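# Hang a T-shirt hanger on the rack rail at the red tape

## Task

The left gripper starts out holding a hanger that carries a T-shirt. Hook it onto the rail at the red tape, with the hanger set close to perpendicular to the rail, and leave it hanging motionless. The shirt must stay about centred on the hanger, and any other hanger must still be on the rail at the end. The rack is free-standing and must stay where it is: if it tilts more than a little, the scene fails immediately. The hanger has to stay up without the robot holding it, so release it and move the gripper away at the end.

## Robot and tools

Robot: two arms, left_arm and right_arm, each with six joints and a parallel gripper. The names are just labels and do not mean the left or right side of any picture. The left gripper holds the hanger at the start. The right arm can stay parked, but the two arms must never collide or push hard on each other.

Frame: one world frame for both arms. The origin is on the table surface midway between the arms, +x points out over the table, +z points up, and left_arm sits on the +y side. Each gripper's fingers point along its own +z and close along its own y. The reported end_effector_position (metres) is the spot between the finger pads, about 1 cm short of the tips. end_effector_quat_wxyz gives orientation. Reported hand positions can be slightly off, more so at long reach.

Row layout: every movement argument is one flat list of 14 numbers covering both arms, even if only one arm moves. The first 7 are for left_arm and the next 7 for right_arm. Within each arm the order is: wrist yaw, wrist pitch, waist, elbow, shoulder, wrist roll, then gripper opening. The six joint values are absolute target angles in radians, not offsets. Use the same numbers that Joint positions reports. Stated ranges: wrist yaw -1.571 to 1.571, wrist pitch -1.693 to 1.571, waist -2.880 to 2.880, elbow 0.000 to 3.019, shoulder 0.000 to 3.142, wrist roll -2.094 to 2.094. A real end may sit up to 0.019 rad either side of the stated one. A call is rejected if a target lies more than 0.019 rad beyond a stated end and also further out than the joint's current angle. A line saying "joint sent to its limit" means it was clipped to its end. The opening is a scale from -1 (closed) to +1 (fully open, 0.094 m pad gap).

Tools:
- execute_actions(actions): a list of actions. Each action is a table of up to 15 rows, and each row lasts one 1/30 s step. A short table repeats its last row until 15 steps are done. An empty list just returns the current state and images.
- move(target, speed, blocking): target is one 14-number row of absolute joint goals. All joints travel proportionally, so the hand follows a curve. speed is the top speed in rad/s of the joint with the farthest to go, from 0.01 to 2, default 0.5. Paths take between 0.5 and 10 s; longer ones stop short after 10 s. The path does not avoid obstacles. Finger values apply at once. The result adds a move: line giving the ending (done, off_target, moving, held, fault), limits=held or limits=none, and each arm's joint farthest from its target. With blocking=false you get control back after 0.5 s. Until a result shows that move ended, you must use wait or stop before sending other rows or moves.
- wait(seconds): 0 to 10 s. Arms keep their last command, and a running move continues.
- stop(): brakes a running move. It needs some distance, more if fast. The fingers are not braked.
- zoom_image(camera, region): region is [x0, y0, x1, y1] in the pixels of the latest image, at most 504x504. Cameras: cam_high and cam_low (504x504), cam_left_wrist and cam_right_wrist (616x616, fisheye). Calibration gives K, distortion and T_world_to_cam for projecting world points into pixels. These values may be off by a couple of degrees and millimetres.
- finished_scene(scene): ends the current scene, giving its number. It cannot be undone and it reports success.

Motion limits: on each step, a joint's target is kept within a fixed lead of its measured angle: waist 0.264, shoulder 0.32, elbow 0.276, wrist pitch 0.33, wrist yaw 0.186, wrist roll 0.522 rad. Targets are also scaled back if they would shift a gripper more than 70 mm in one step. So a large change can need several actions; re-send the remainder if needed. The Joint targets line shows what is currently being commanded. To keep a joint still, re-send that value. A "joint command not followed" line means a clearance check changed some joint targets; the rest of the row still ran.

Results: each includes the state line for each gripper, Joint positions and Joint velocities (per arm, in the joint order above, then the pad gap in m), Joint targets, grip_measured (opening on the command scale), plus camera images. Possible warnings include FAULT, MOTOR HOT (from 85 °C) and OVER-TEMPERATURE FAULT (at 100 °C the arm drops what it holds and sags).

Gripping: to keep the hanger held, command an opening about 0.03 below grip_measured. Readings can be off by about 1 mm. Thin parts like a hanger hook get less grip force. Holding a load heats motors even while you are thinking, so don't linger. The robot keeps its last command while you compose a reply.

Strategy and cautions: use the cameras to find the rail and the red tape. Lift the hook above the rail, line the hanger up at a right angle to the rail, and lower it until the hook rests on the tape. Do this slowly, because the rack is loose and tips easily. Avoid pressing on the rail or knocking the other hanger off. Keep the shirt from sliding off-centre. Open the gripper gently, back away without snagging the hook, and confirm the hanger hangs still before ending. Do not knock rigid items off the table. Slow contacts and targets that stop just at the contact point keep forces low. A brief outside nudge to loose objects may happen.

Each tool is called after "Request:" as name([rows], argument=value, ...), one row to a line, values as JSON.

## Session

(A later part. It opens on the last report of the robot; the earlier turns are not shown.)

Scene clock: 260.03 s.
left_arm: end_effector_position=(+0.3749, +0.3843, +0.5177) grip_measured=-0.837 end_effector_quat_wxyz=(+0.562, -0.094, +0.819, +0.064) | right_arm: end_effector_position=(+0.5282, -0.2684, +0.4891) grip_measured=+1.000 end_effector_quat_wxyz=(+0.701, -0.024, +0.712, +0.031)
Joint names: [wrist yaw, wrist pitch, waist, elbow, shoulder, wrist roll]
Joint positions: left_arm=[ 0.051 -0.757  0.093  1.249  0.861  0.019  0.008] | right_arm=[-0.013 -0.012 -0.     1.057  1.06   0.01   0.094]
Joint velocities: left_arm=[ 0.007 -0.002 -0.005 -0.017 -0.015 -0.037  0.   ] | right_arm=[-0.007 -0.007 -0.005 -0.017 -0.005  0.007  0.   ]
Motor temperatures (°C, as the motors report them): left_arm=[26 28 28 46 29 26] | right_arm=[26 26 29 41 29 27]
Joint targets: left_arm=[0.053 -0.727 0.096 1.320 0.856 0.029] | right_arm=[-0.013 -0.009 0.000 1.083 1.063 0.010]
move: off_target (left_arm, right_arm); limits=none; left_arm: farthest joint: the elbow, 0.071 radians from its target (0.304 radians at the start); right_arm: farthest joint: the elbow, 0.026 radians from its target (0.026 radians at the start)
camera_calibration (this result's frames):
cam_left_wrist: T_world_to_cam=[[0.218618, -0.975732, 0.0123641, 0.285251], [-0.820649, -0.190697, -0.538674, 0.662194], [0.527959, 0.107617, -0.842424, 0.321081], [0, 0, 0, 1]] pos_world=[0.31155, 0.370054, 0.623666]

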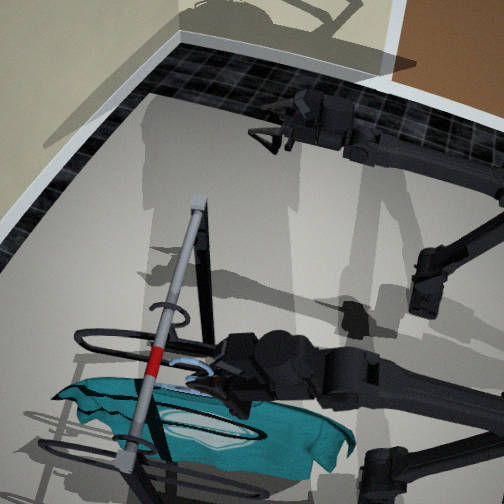

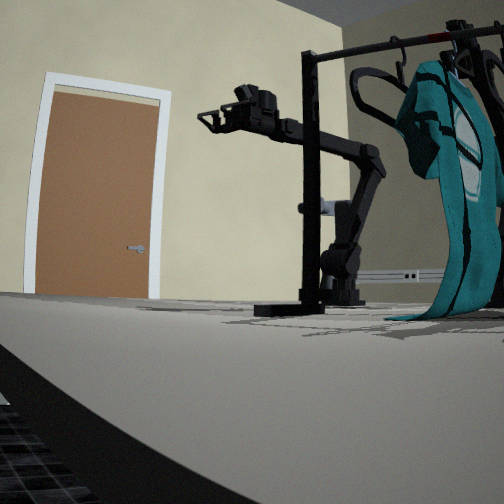

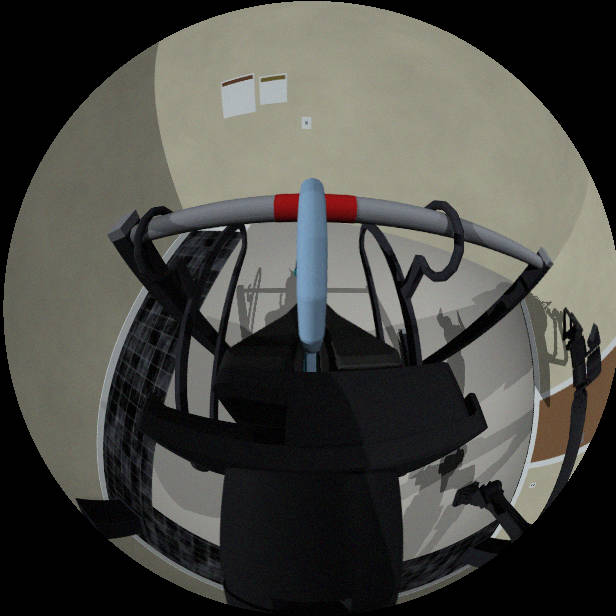

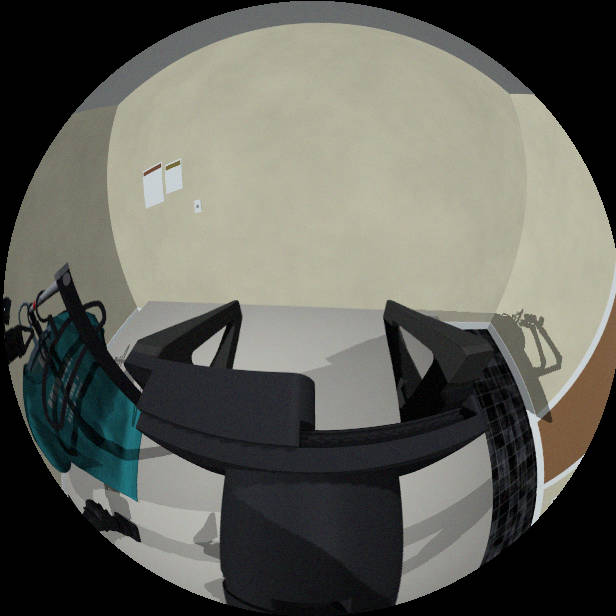

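Request:
execute_actions([
  [[0.053,-0.727,0.096,1.322,0.856,0.029,-0.87,-0.013,-0.009,0.0,1.083,1.063,0.010,1],[0.053,-0.727,0.096,1.324,0.856,0.029,-0.87,-0.013,-0.009,0.0,1.083,1.063,0.010,1],[0.053,-0.727,0.096,1.326,0.856,0.029,-0.87,-0.013,-0.009,0.0,1.083,1.063,0.010,1],[0.053,-0.727,0.096,1.328,0.856,0.029,-0.87,-0.013,-0.009,0.0,1.083,1.063,0.010,1],[0.053,-0.727,0.096,1.330,0.856,0.029,-0.87,-0.013,-0.009,0.0,1.083,1.063,0.010,1],[0.053,-0.727,0.096,1.332,0.856,0.029,-0.87,-0.013,-0.009,0.0,1.083,1.063,0.010,1],[0.053,-0.727,0.096,1.334,0.856,0.029,-0.87,-0.013,-0.009,0.0,1.083,1.063,0.010,1],[0.053,-0.727,0.096,1.336,0.856,0.029,-0.87,-0.013,-0.009,0.0,1.083,1.063,0.010,1],[0.053,-0.727,0.096,1.338,0.856,0.029,-0.87,-0.013,-0.009,0.0,1.083,1.063,0.010,1],[0.053,-0.727,0.096,1.340,0.856,0.029,-0.87,-0.013,-0.009,0.0,1.083,1.063,0.010,1]],
])

Scene clock: 326.83 s.
left_arm: end_effector_position=(+0.3737, +0.3840, +0.5295) grip_measured=-0.837 end_effector_quat_wxyz=(+0.570, -0.092, +0.814, +0.065) | right_arm: end_effector_position=(+0.5282, -0.2684, +0.4891) grip_measured=+1.000 end_effector_quat_wxyz=(+0.701, -0.024, +0.712, +0.031)
Joint names: [wrist yaw, wrist pitch, waist, elbow, shoulder, wrist roll]
Joint positions: left_arm=[ 0.051 -0.757  0.093  1.269  0.861  0.02   0.008] | right_arm=[-0.013 -0.012 -0.     1.057  1.06   0.01   0.094]
Joint velocities: left_arm=[ 0.022  0.002 -0.005 -0.002 -0.005 -0.007 -0.   ] | right_arm=[-0.051 -0.007 -0.005 -0.012 -0.005  0.066  0.   ]
Motor temperatures (°C, as the motors report them): left_arm=[26 28 28 51 29 26] | right_arm=[26 26 29 42 29 27]
Joint targets: left_arm=[0.053 -0.727 0.096 1.340 0.856 0.029] | right_arm=[-0.013 -0.009 -0.000 1.083 1.063 0.010]
camera_calibration (this result's frames):
cam_left_wrist: T_world_to_cam=[[0.218138, -0.975862, 0.0104165, 0.286291], [-0.81016, -0.187028, -0.555573, 0.671108], [0.544111, 0.112752, -0.831403, 0.317821], [0, 0, 0, 1]] pos_world=[0.308324, 0.369062, 0.634105]

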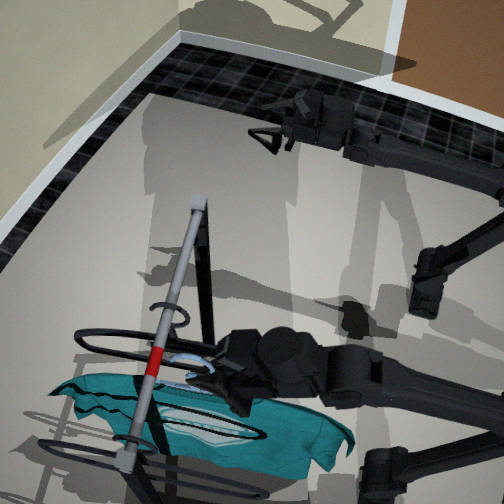

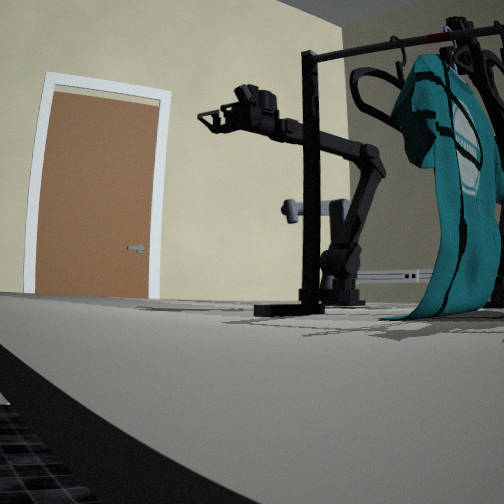

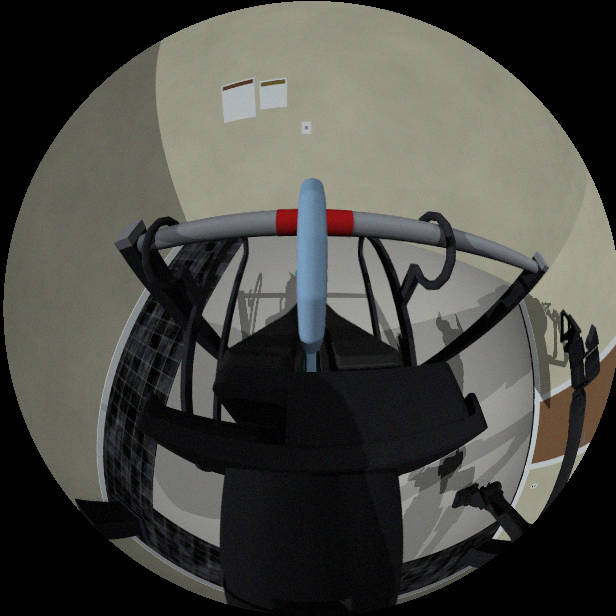

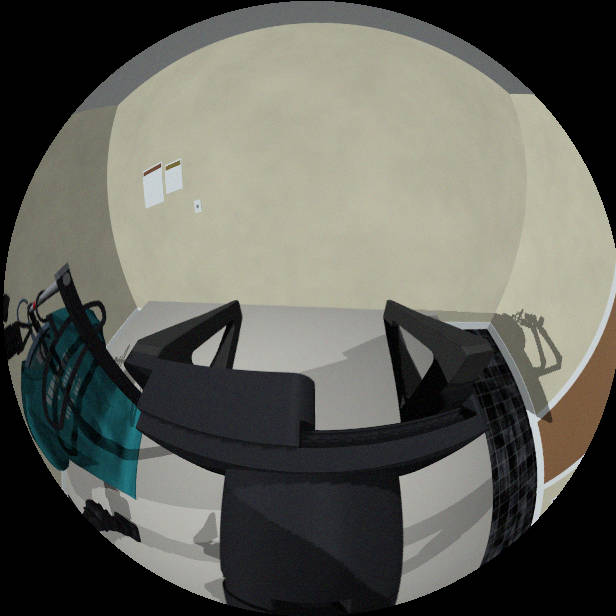

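Request:
execute_actions([
  [[0.0529,-0.7268,0.0959,1.3401,0.8563,0.029,-0.87,-0.013,-0.009,0.0,1.083,1.063,0.010,1],[0.0527,-0.7263,0.0957,1.3406,0.8572,0.029,-0.87,-0.013,-0.009,0.0,1.083,1.063,0.010,1],[0.0524,-0.7255,0.0953,1.3412,0.8587,0.029,-0.87,-0.013,-0.009,0.0,1.083,1.063,0.010,1],[0.0519,-0.7243,0.0947,1.3421,0.8607,0.029,-0.87,-0.013,-0.009,0.0,1.083,1.063,0.010,1],[0.0514,-0.7229,0.0941,1.3432,0.8632,0.029,-0.87,-0.013,-0.009,0.0,1.083,1.063,0.010,1],[0.0507,-0.7213,0.0933,1.3445,0.8660,0.029,-0.87,-0.013,-0.009,0.0,1.083,1.063,0.010,1],[0.0500,-0.7195,0.0924,1.3459,0.8692,0.029,-0.87,-0.013,-0.009,0.0,1.083,1.063,0.010,1],[0.0492,-0.7175,0.0915,1.3475,0.8727,0.029,-0.87,-0.013,-0.009,0.0,1.083,1.063,0.010,1],[0.0483,-0.7154,0.0905,1.3491,0.8765,0.029,-0.87,-0.013,-0.009,0.0,1.083,1.063,0.010,1],[0.0474,-0.7131,0.0894,1.3509,0.8804,0.029,-0.87,-0.013,-0.009,0.0,1.083,1.063,0.010,1],[0.0464,-0.7108,0.0883,1.3527,0.8845,0.029,-0.87,-0.013,-0.009,0.0,1.083,1.063,0.010,1],[0.0455,-0.7084,0.0872,1.3546,0.8887,0.029,-0.87,-0.013,-0.009,0.0,1.083,1.063,0.010,1],[0.0445,-0.7060,0.0860,1.3565,0.8930,0.029,-0.87,-0.013,-0.009,0.0,1.083,1.063,0.010,1],[0.0435,-0.7036,0.0848,1.3584,0.8973,0.029,-0.87,-0.013,-0.009,0.0,1.083,1.063,0.010,1],[0.0426,-0.7012,0.0837,1.3603,0.9015,0.029,-0.87,-0.013,-0.009,0.0,1.083,1.063,0.010,1]],
  [[0.0416,-0.6989,0.0826,1.3621,0.9056,0.029,-0.87,-0.013,-0.009,0.0,1.083,1.063,0.010,1],[0.0407,-0.6966,0.0815,1.3639,0.9095,0.029,-0.87,-0.013,-0.009,0.0,1.083,1.063,0.010,1],[0.0398,-0.6945,0.0805,1.3655,0.9133,0.029,-0.87,-0.013,-0.009,0.0,1.083,1.063,0.010,1],[0.0390,-0.6925,0.0796,1.3671,0.9168,0.029,-0.87,-0.013,-0.009,0.0,1.083,1.063,0.010,1],[0.0383,-0.6907,0.0787,1.3685,0.9200,0.029,-0.87,-0.013,-0.009,0.0,1.083,1.063,0.010,1],[0.0376,-0.6891,0.0779,1.3698,0.9228,0.029,-0.87,-0.013,-0.009,0.0,1.083,1.063,0.010,1],[0.0371,-0.6877,0.0773,1.3709,0.9253,0.029,-0.87,-0.013,-0.009,0.0,1.083,1.063,0.010,1],[0.0366,-0.6865,0.0767,1.3718,0.9273,0.029,-0.87,-0.013,-0.009,0.0,1.083,1.063,0.010,1],[0.0363,-0.6857,0.0763,1.3724,0.9288,0.029,-0.87,-0.013,-0.009,0.0,1.083,1.063,0.010,1],[0.0361,-0.6852,0.0761,1.3729,0.9297,0.029,-0.87,-0.013,-0.009,0.0,1.083,1.063,0.010,1],[0.036,-0.685,0.076,1.373,0.930,0.029,-0.87,-0.013,-0.009,0.0,1.083,1.063,0.010,1]],
])

Request:
zoom_image(camera="cam_high", region=[100, 310, 240, 410])

Request:
zoom_image(camera="cam_low", region=[394, 0, 494, 100])

Request:
zoom_image(camera="cam_left_wrist", region=[212, 160, 412, 360])

Scene clock: 350.63 s.
left_arm: end_effector_position=(+0.4033, +0.3904, +0.5252) grip_measured=-0.837 end_effector_quat_wxyz=(+0.567, -0.092, +0.816, +0.067) | right_arm: end_effector_position=(+0.5282, -0.2684, +0.4891) grip_measured=+1.000 end_effector_quat_wxyz=(+0.701, -0.024, +0.712, +0.031)
Joint names: [wrist yaw, wrist pitch, waist, elbow, shoulder, wrist roll]
Joint positions: left_arm=[ 0.038 -0.718  0.084  1.296  0.933  0.02   0.008] | right_arm=[-0.013 -0.012 -0.     1.057  1.06   0.01   0.094]
Joint velocities: left_arm=[ 0.037 -0.007 -0.005  0.042 -0.015 -0.007 -0.   ] | right_arm=[-0.022 -0.017 -0.015  0.017  0.015 -0.007  0.   ]
Motor temperatures (°C, as the motors report them): left_arm=[26 28 28 51 29 26] | right_arm=[26 26 29 42 29 27]
Joint targets: left_arm=[0.036 -0.685 0.076 1.373 0.930 0.029] | right_arm=[-0.013 -0.009 -0.000 1.083 1.063 0.010]
camera_calibration (this result's frames):
cam_left_wrist: T_world_to_cam=[[0.220079, -0.97546, 0.00659473, 0.287176], [-0.814086, -0.187386, -0.549682, 0.69255], [0.537429, 0.115605, -0.835348, 0.301001], [0, 0, 0, 1]] pos_world=[0.338827, 0.375106, 0.630229]

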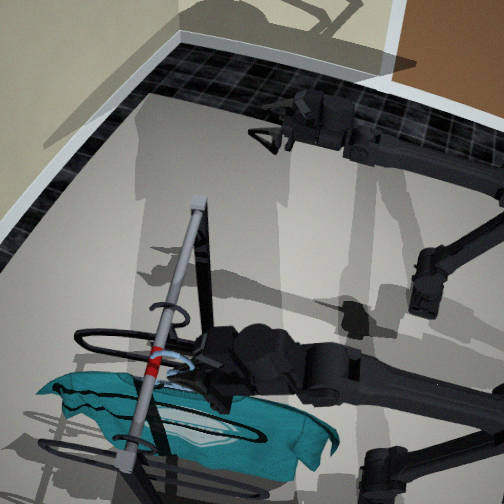

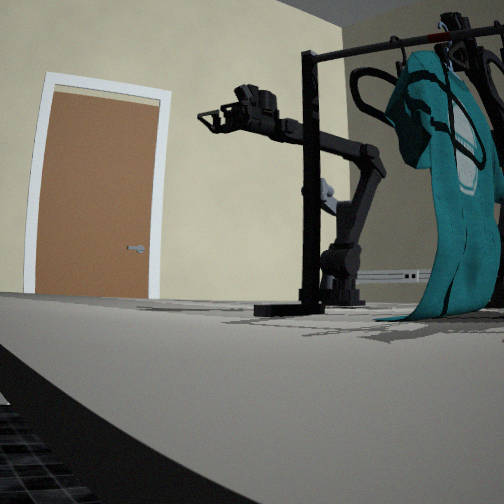

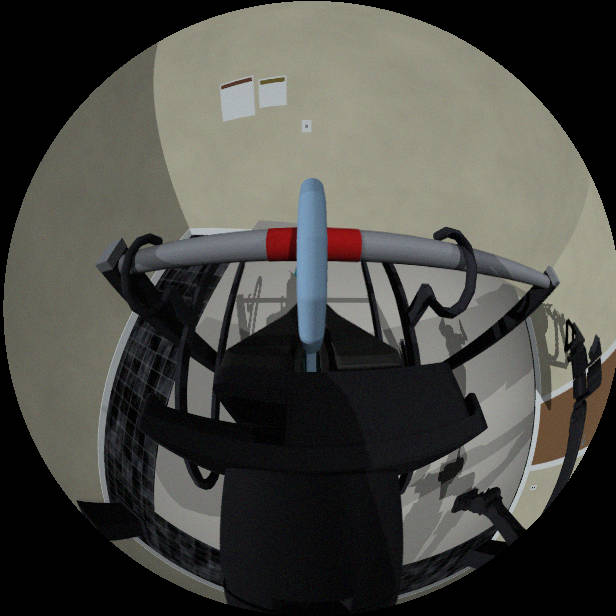

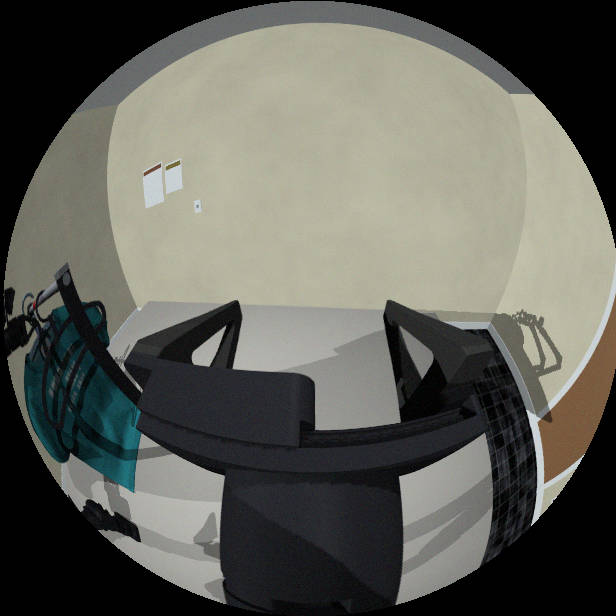

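Region (100, 310, 240, 410) of cam_high's 504x504 image, scaled by 3.600, with more detail than that image has; it fills the top 360 rows of this view, and the rest is white.

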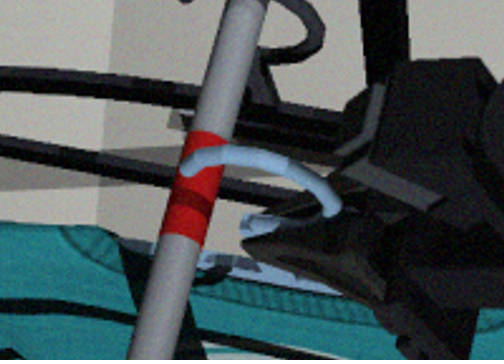

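Region (394, 0, 494, 100) of cam_low's 504x504 image, scaled by 5.040, with more detail than that image has.

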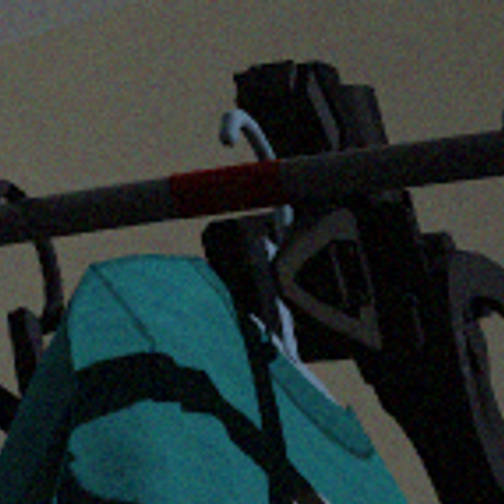

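Region (212, 160, 412, 360) of cam_left_wrist's 616x616 image, scaled by 2.520, with more detail than that image has.

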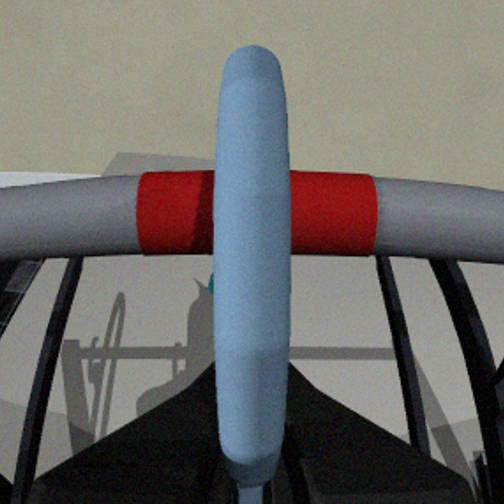

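Request:
execute_actions(actions=[])

Scene clock: 378.47 s.
left_arm: end_effector_position=(+0.4032, +0.3903, +0.5265) grip_measured=-0.837 end_effector_quat_wxyz=(+0.568, -0.092, +0.815, +0.067) | right_arm: end_effector_position=(+0.5282, -0.2684, +0.4891) grip_measured=+1.000 end_effector_quat_wxyz=(+0.701, -0.024, +0.712, +0.031)
Joint names: [wrist yaw, wrist pitch, waist, elbow, shoulder, wrist roll]
Joint positions: left_arm=[ 0.038 -0.718  0.084  1.298  0.933  0.02   0.008] | right_arm=[-0.013 -0.012 -0.     1.057  1.06   0.01   0.094]
Joint velocities: left_arm=[-0.051  0.002  0.015  0.002 -0.005 -0.037 -0.   ] | right_arm=[-0.007 -0.017 -0.005 -0.002 -0.024 -0.037  0.   ]
Motor temperatures (°C, as the motors report them): left_arm=[26 28 28 53 29 26] | right_arm=[26 26 29 43 29 27]
Joint targets: left_arm=[0.036 -0.685 0.076 1.373 0.930 0.029] | right_arm=[-0.013 -0.009 0.000 1.083 1.063 0.010]
camera_calibration (this result's frames):
cam_left_wrist: T_world_to_cam=[[0.220064, -0.975464, 0.00648086, 0.287229], [-0.812872, -0.187048, -0.551591, 0.693575], [0.539269, 0.116117, -0.83409, 0.300583], [0, 0, 0, 1]] pos_world=[0.338484, 0.37501, 0.631422]

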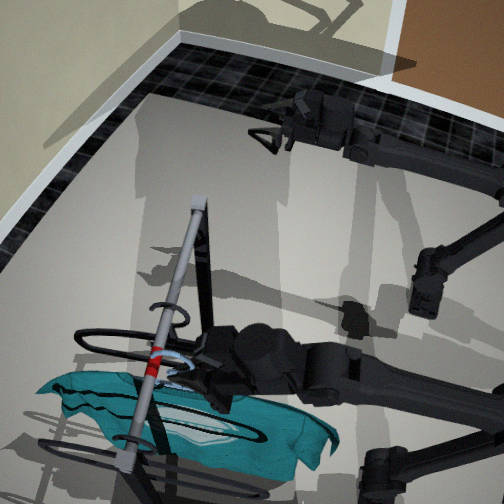

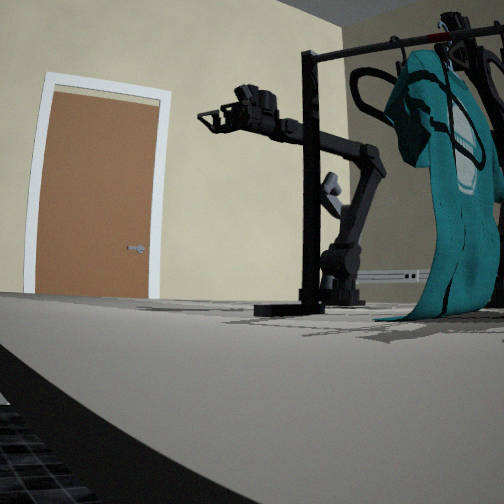

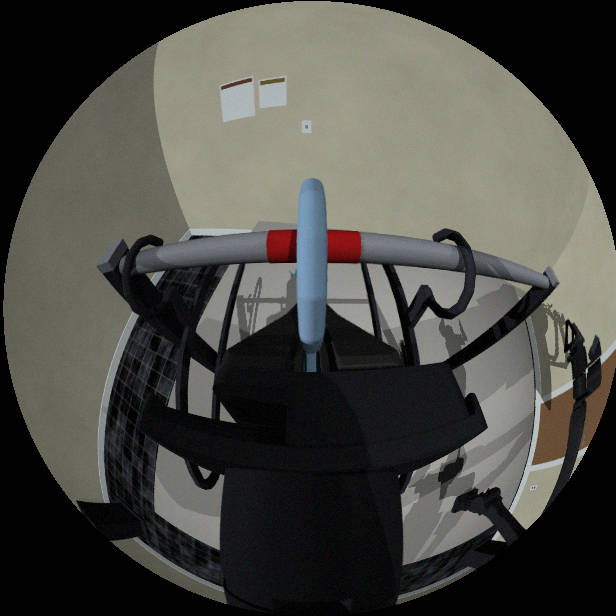

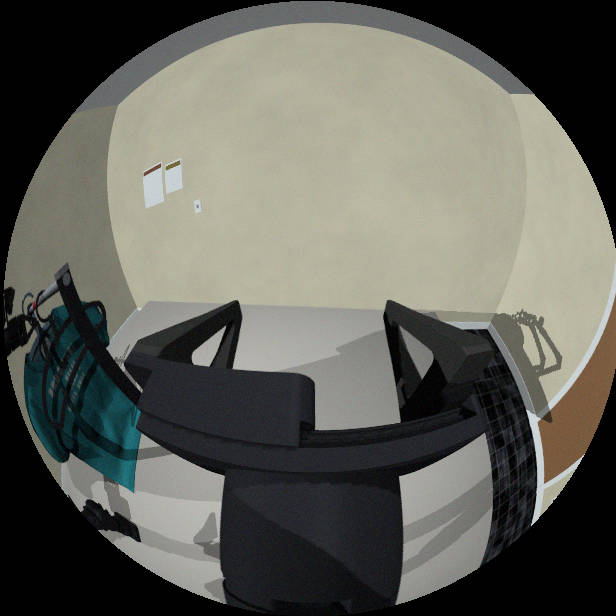

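Request:
execute_actions([
  [[0.036,-0.6845,0.076,1.369,0.9305,0.029,-0.87,-0.013,-0.009,0.0,1.083,1.063,0.010,1],[0.036,-0.6837,0.0759,1.365,0.9314,0.029,-0.87,-0.013,-0.009,0.0,1.083,1.063,0.010,1],[0.036,-0.6823,0.0758,1.361,0.9327,0.029,-0.87,-0.013,-0.009,0.0,1.083,1.063,0.010,1],[0.036,-0.6807,0.0757,1.357,0.9343,0.029,-0.87,-0.013,-0.009,0.0,1.083,1.063,0.010,1],[0.036,-0.6788,0.0755,1.353,0.9362,0.029,-0.87,-0.013,-0.009,0.0,1.083,1.063,0.010,1],[0.036,-0.6766,0.0754,1.349,0.9384,0.029,-0.87,-0.013,-0.009,0.0,1.083,1.063,0.010,1],[0.036,-0.6745,0.0752,1.345,0.9405,0.029,-0.87,-0.013,-0.009,0.0,1.083,1.063,0.010,1],[0.036,-0.6723,0.0751,1.340,0.9427,0.029,-0.87,-0.013,-0.009,0.0,1.083,1.063,0.010,1],[0.036,-0.6702,0.0749,1.336,0.9449,0.029,-0.87,-0.013,-0.009,0.0,1.083,1.063,0.010,1],[0.036,-0.6680,0.0747,1.332,0.9470,0.029,-0.87,-0.013,-0.009,0.0,1.083,1.063,0.010,1],[0.036,-0.6658,0.0746,1.328,0.9492,0.029,-0.87,-0.013,-0.009,0.0,1.083,1.063,0.010,1],[0.036,-0.6637,0.0744,1.324,0.9513,0.029,-0.87,-0.013,-0.009,0.0,1.083,1.063,0.010,1],[0.036,-0.6618,0.0743,1.320,0.9532,0.029,-0.87,-0.013,-0.009,0.0,1.083,1.063,0.010,1],[0.036,-0.6599,0.0741,1.316,0.9551,0.029,-0.87,-0.013,-0.009,0.0,1.083,1.063,0.010,1],[0.036,-0.658,0.074,1.312,0.957,0.029,-0.87,-0.013,-0.009,0.0,1.083,1.063,0.010,1]],
  [[0.036,-0.6558,0.0738,1.3117,0.9589,0.029,-0.87,-0.013,-0.009,0.0,1.083,1.063,0.010,1],[0.036,-0.6531,0.0736,1.3108,0.9608,0.029,-0.87,-0.013,-0.009,0.0,1.083,1.063,0.010,1],[0.036,-0.6500,0.0734,1.3095,0.9625,0.029,-0.87,-0.013,-0.009,0.0,1.083,1.063,0.010,1],[0.036,-0.6465,0.0732,1.3077,0.9641,0.029,-0.87,-0.013,-0.009,0.0,1.083,1.063,0.010,1],[0.036,-0.6428,0.0730,1.3055,0.9656,0.029,-0.87,-0.013,-0.009,0.0,1.083,1.063,0.010,1],[0.036,-0.6389,0.0729,1.3030,0.9670,0.029,-0.87,-0.013,-0.009,0.0,1.083,1.063,0.010,1],[0.036,-0.6347,0.0727,1.3002,0.9683,0.029,-0.87,-0.013,-0.009,0.0,1.083,1.063,0.010,1],[0.036,-0.6305,0.0726,1.2971,0.9694,0.029,-0.87,-0.013,-0.009,0.0,1.083,1.063,0.010,1],[0.036,-0.6262,0.0725,1.2939,0.9705,0.029,-0.87,-0.013,-0.009,0.0,1.083,1.063,0.010,1],[0.036,-0.6220,0.0724,1.2906,0.9714,0.029,-0.87,-0.013,-0.009,0.0,1.083,1.063,0.010,1],[0.036,-0.6177,0.0723,1.2873,0.9723,0.029,-0.87,-0.013,-0.009,0.0,1.083,1.063,0.010,1],[0.036,-0.6136,0.0722,1.2839,0.9730,0.029,-0.87,-0.013,-0.009,0.0,1.083,1.063,0.010,1],[0.036,-0.6096,0.0722,1.2806,0.9736,0.029,-0.87,-0.013,-0.009,0.0,1.083,1.063,0.010,1],[0.036,-0.6059,0.0721,1.2774,0.9741,0.029,-0.87,-0.013,-0.009,0.0,1.083,1.063,0.010,1],[0.036,-0.6025,0.0721,1.2743,0.9745,0.029,-0.87,-0.013,-0.009,0.0,1.083,1.063,0.010,1]],
  [[0.036,-0.5993,0.072,1.2715,0.9748,0.029,-0.87,-0.013,-0.009,0.0,1.083,1.063,0.010,1],[0.036,-0.5966,0.072,1.2690,0.9749,0.029,-0.87,-0.013,-0.009,0.0,1.083,1.063,0.010,1],[0.036,-0.5944,0.072,1.2668,0.975,0.029,-0.87,-0.013,-0.009,0.0,1.083,1.063,0.010,1],[0.036,-0.5925,0.072,1.2650,0.975,0.029,-0.87,-0.013,-0.009,0.0,1.083,1.063,0.010,1],[0.036,-0.5912,0.072,1.2637,0.975,0.029,-0.87,-0.013,-0.009,0.0,1.083,1.063,0.010,1],[0.036,-0.5903,0.072,1.2628,0.975,0.029,-0.87,-0.013,-0.009,0.0,1.083,1.063,0.010,1],[0.036,-0.590,0.072,1.2625,0.975,0.029,-0.87,-0.013,-0.009,0.0,1.083,1.063,0.010,1]],
])

Request:
zoom_image(camera="cam_high", region=[100, 310, 240, 410])

Request:
zoom_image(camera="cam_low", region=[394, 0, 494, 100])

Request:
zoom_image(camera="cam_left_wrist", region=[192, 140, 432, 380])

Scene clock: 431.13 s.
left_arm: end_effector_position=(+0.4288, +0.3957, +0.5048) grip_measured=-0.837 end_effector_quat_wxyz=(+0.572, -0.090, +0.812, +0.067) | right_arm: end_effector_position=(+0.5282, -0.2684, +0.4891) grip_measured=+1.000 end_effector_quat_wxyz=(+0.701, -0.024, +0.712, +0.031)
Joint names: [wrist yaw, wrist pitch, waist, elbow, shoulder, wrist roll]
Joint positions: left_arm=[ 0.038 -0.622  0.08   1.255  0.976  0.02   0.008] | right_arm=[-0.013 -0.012 -0.     1.057  1.06   0.01   0.094]
Joint velocities: left_arm=[-0.022  0.017 -0.015 -0.012 -0.015 -0.066  0.   ] | right_arm=[ 0.037  0.007  0.005 -0.022 -0.005 -0.139  0.   ]
Motor temperatures (°C, as the motors report them): left_arm=[26 28 28 54 29 26] | right_arm=[26 26 29 43 29 27]
Joint targets: left_arm=[0.036 -0.590 0.072 1.263 0.975 0.029] | right_arm=[-0.013 -0.009 0.000 1.083 1.063 0.010]
camera_calibration (this result's frames):
cam_left_wrist: T_world_to_cam=[[0.216631, -0.976236, 0.00583994, 0.289065], [-0.808011, -0.182652, -0.560139, 0.703893], [0.547895, 0.116624, -0.828378, 0.261249], [0, 0, 0, 1]] pos_world=[0.362996, 0.380295, 0.609003]

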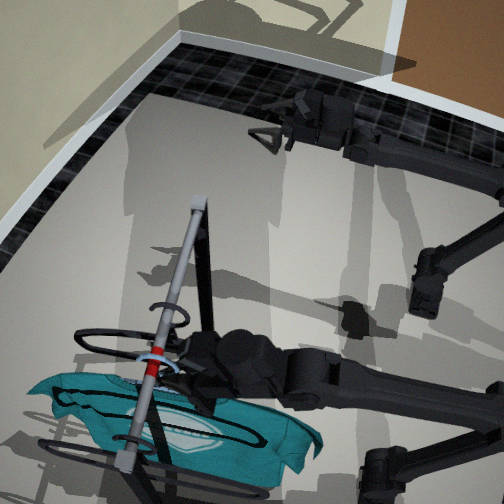

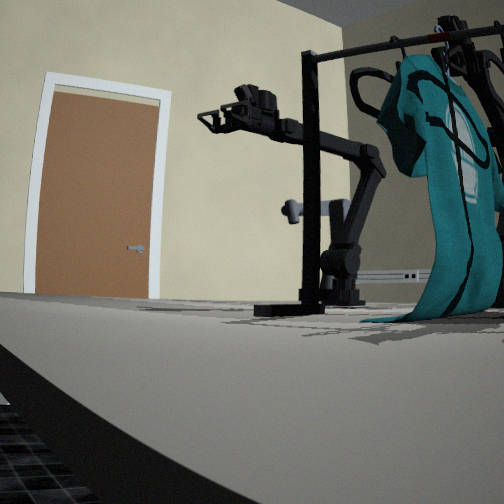

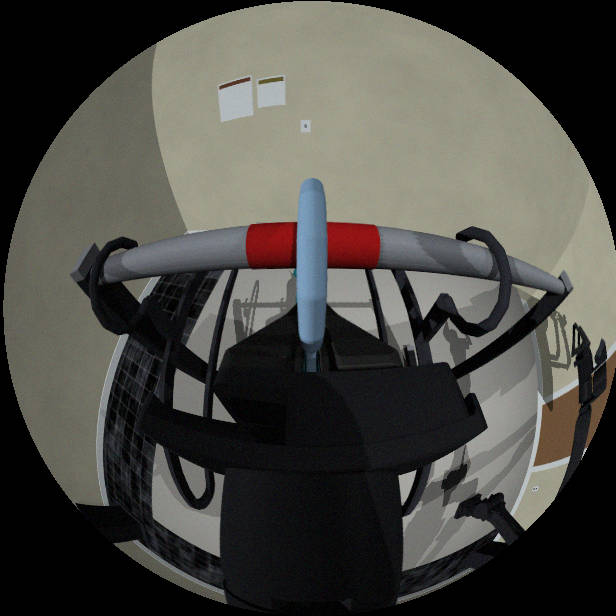

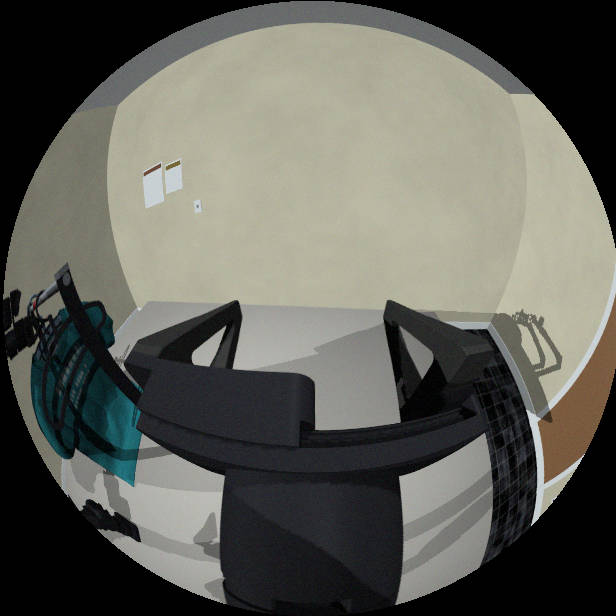

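Region (100, 310, 240, 410) of cam_high's 504x504 image, scaled by 3.600, with more detail than that image has; it fills the top 360 rows of this view, and the rest is white.

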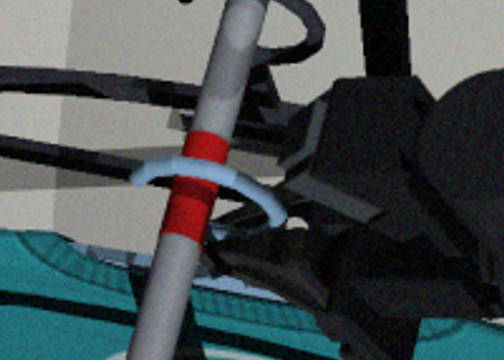

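Region (394, 0, 494, 100) of cam_low's 504x504 image, scaled by 5.040, with more detail than that image has.

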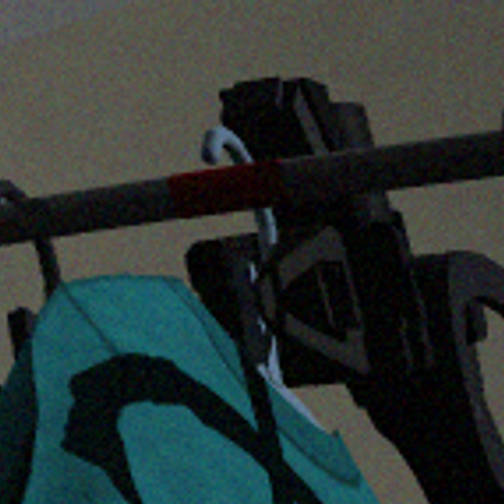

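Region (192, 140, 432, 380) of cam_left_wrist's 616x616 image, scaled by 2.100, with more detail than that image has.

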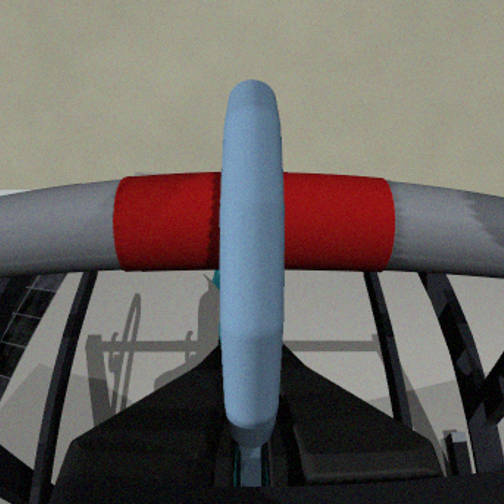

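Request:
execute_actions([
  [[0.036,-0.5895,0.072,1.262,0.976,0.029,-0.87,-0.013,-0.009,0.0,1.083,1.063,0.010,1],[0.036,-0.5885,0.072,1.261,0.977,0.029,-0.87,-0.013,-0.009,0.0,1.083,1.063,0.010,1],[0.036,-0.5875,0.072,1.260,0.9782,0.029,-0.87,-0.013,-0.009,0.0,1.083,1.063,0.010,1],[0.036,-0.5862,0.072,1.2587,0.9794,0.029,-0.87,-0.013,-0.009,0.0,1.083,1.063,0.010,1],[0.036,-0.585,0.072,1.2573,0.9806,0.029,-0.87,-0.013,-0.009,0.0,1.083,1.063,0.010,1],[0.036,-0.5837,0.072,1.2559,0.9818,0.029,-0.87,-0.013,-0.009,0.0,1.083,1.063,0.010,1],[0.036,-0.5825,0.072,1.2545,0.9829,0.029,-0.87,-0.013,-0.009,0.0,1.083,1.063,0.010,1],[0.036,-0.5812,0.072,1.2531,0.9838,0.029,-0.87,-0.013,-0.009,0.0,1.083,1.063,0.010,1],[0.036,-0.580,0.072,1.2518,0.9845,0.029,-0.87,-0.013,-0.009,0.0,1.083,1.063,0.010,1],[0.036,-0.579,0.072,1.2507,0.985,0.029,-0.87,-0.013,-0.009,0.0,1.083,1.063,0.010,1],[0.036,-0.5783,0.072,1.2499,0.985,0.029,-0.87,-0.013,-0.009,0.0,1.083,1.063,0.010,1],[0.036,-0.578,0.072,1.2495,0.985,0.029,-0.87,-0.013,-0.009,0.0,1.083,1.063,0.010,1]],
])

Request:
execute_actions(actions=[])

Request:
zoom_image(camera="cam_high", region=[100, 310, 240, 410])

Request:
zoom_image(camera="cam_left_wrist", region=[192, 140, 432, 380])

Scene clock: 457.37 s.
left_arm: end_effector_position=(+0.4331, +0.3969, +0.4962) grip_measured=-0.837 end_effector_quat_wxyz=(+0.568, -0.091, +0.815, +0.067) | right_arm: end_effector_position=(+0.5282, -0.2684, +0.4891) grip_measured=+1.000 end_effector_quat_wxyz=(+0.701, -0.024, +0.712, +0.031)
Joint names: [wrist yaw, wrist pitch, waist, elbow, shoulder, wrist roll]
Joint positions: left_arm=[ 0.038 -0.611  0.08   1.243  0.985  0.02   0.008] | right_arm=[-0.013 -0.012 -0.     1.057  1.06   0.01   0.094]
Joint velocities: left_arm=[ 0.007 -0.012  0.005 -0.027  0.024 -0.081 -0.001] | right_arm=[-0.051 -0.002 -0.005 -0.017 -0.005 -0.007  0.   ]
Motor temperatures (°C, as the motors report them): left_arm=[26 28 28 49 29 26] | right_arm=[26 26 29 43 29 27]
Joint targets: left_arm=[0.036 -0.578 0.072 1.250 0.985 0.029] | right_arm=[-0.013 -0.009 -0.000 1.083 1.063 0.010]
camera_calibration (this result's frames):
cam_left_wrist: T_world_to_cam=[[0.216558, -0.976252, 0.00595334, 0.289315], [-0.813195, -0.183756, -0.55222, 0.701502], [0.5402, 0.114747, -0.833677, 0.258382], [0, 0, 0, 1]] pos_world=[0.368227, 0.381701, 0.601068]

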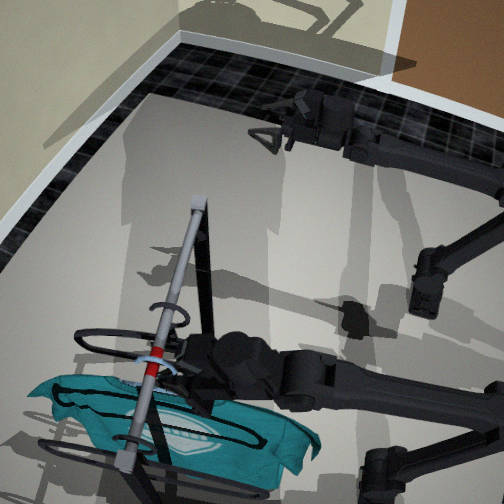

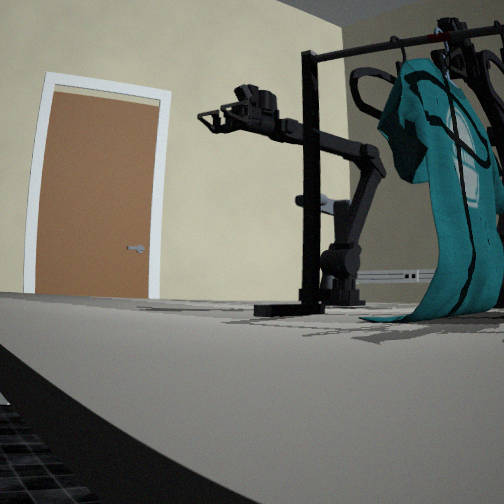

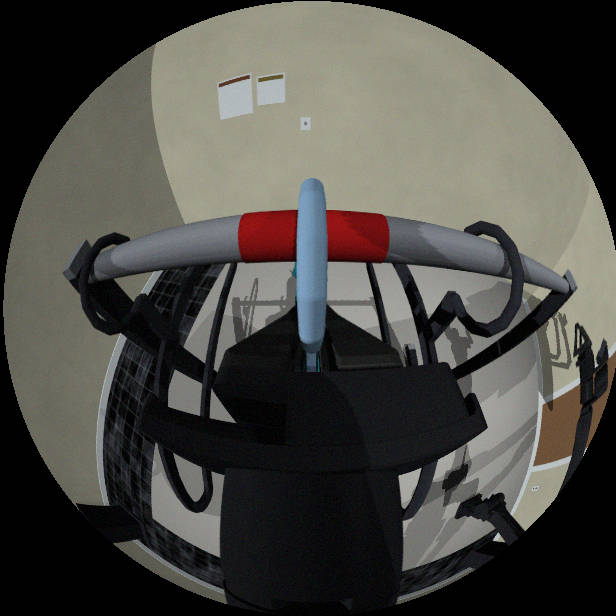

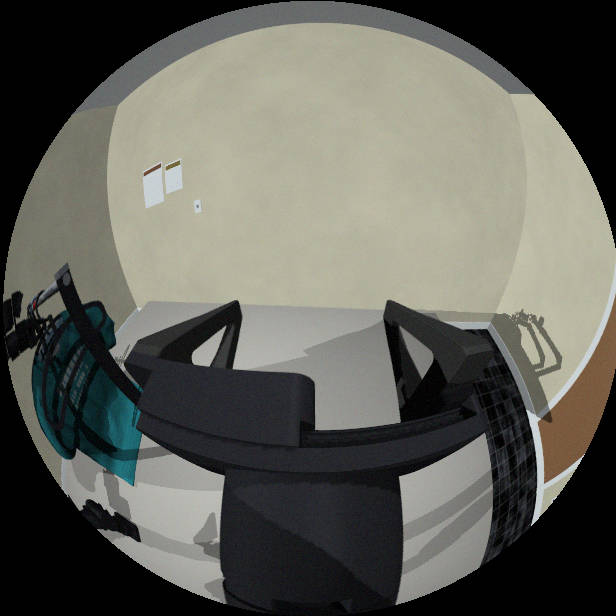

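Scene clock: 457.37 s.
left_arm: end_effector_position=(+0.4331, +0.3969, +0.4962) grip_measured=-0.837 end_effector_quat_wxyz=(+0.568, -0.091, +0.815, +0.067) | right_arm: end_effector_position=(+0.5282, -0.2684, +0.4891) grip_measured=+1.000 end_effector_quat_wxyz=(+0.701, -0.024, +0.712, +0.031)
Joint names: [wrist yaw, wrist pitch, waist, elbow, shoulder, wrist roll]
Joint positions: left_arm=[ 0.038 -0.611  0.08   1.243  0.985  0.02   0.008] | right_arm=[-0.013 -0.012 -0.     1.057  1.06   0.01   0.094]
Joint velocities: left_arm=[ 0.007 -0.012  0.005 -0.027  0.024 -0.081 -0.001] | right_arm=[-0.051 -0.002 -0.005 -0.017 -0.005 -0.007  0.   ]
Motor temperatures (°C, as the motors report them): left_arm=[26 28 28 49 29 26] | right_arm=[26 26 29 43 29 27]
Joint targets: left_arm=[0.036 -0.578 0.072 1.250 0.985 0.029] | right_arm=[-0.013 -0.009 -0.000 1.083 1.063 0.010]
camera_calibration (this result's frames):
cam_left_wrist: T_world_to_cam=[[0.216558, -0.976252, 0.00595334, 0.289315], [-0.813195, -0.183756, -0.55222, 0.701502], [0.5402, 0.114747, -0.833677, 0.258382], [0, 0, 0, 1]] pos_world=[0.368227, 0.381701, 0.601068]

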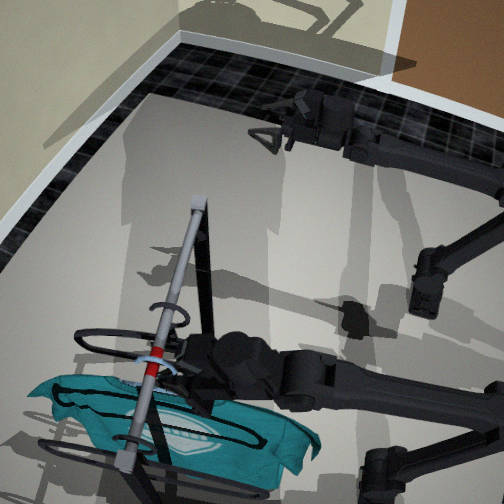

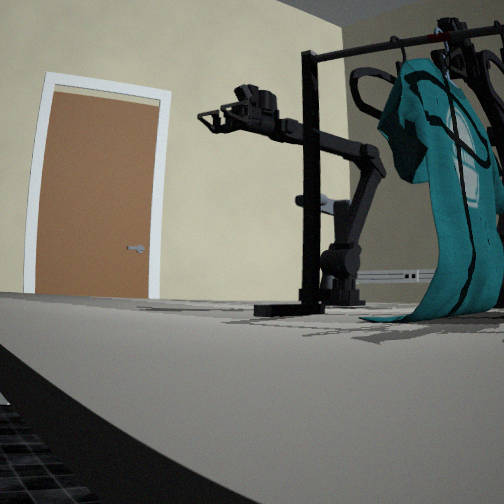

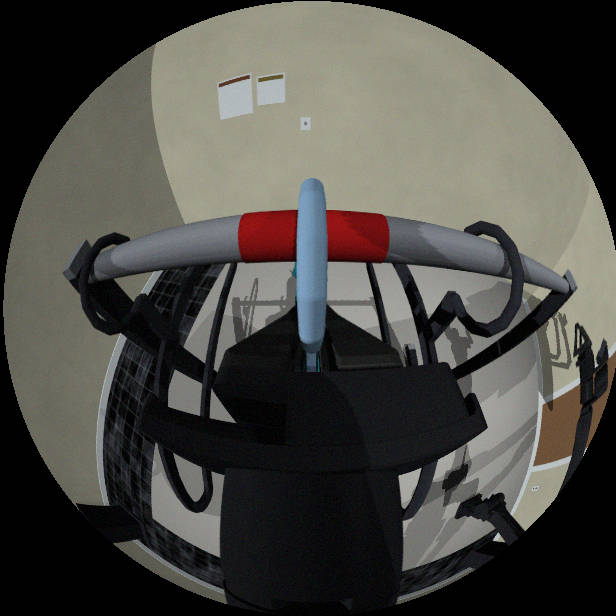

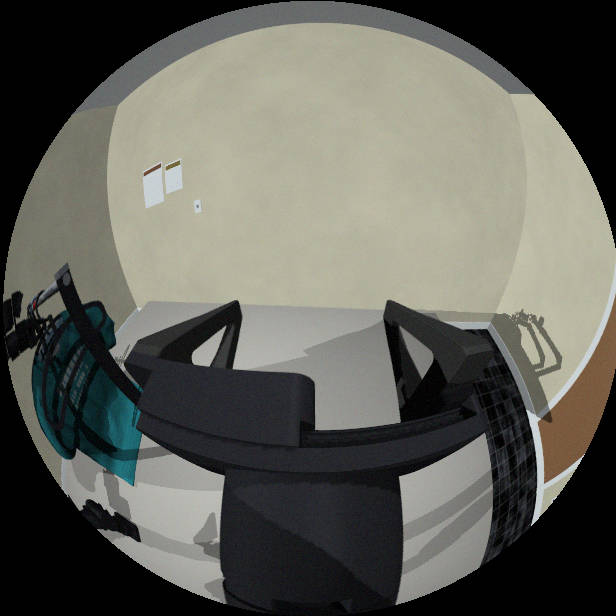

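Region (100, 310, 240, 410) of cam_high's 504x504 image, scaled by 3.600, with more detail than that image has; it fills the top 360 rows of this view, and the rest is white.

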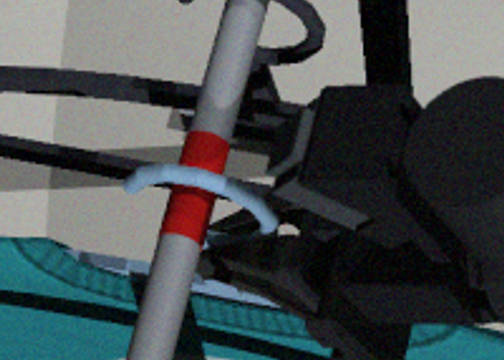

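Region (192, 140, 432, 380) of cam_left_wrist's 616x616 image, scaled by 2.100, with more detail than that image has.

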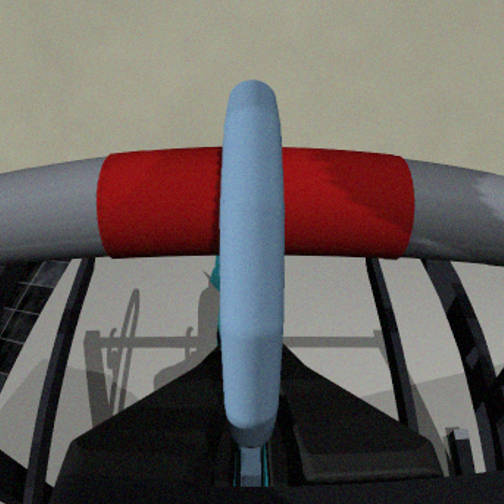

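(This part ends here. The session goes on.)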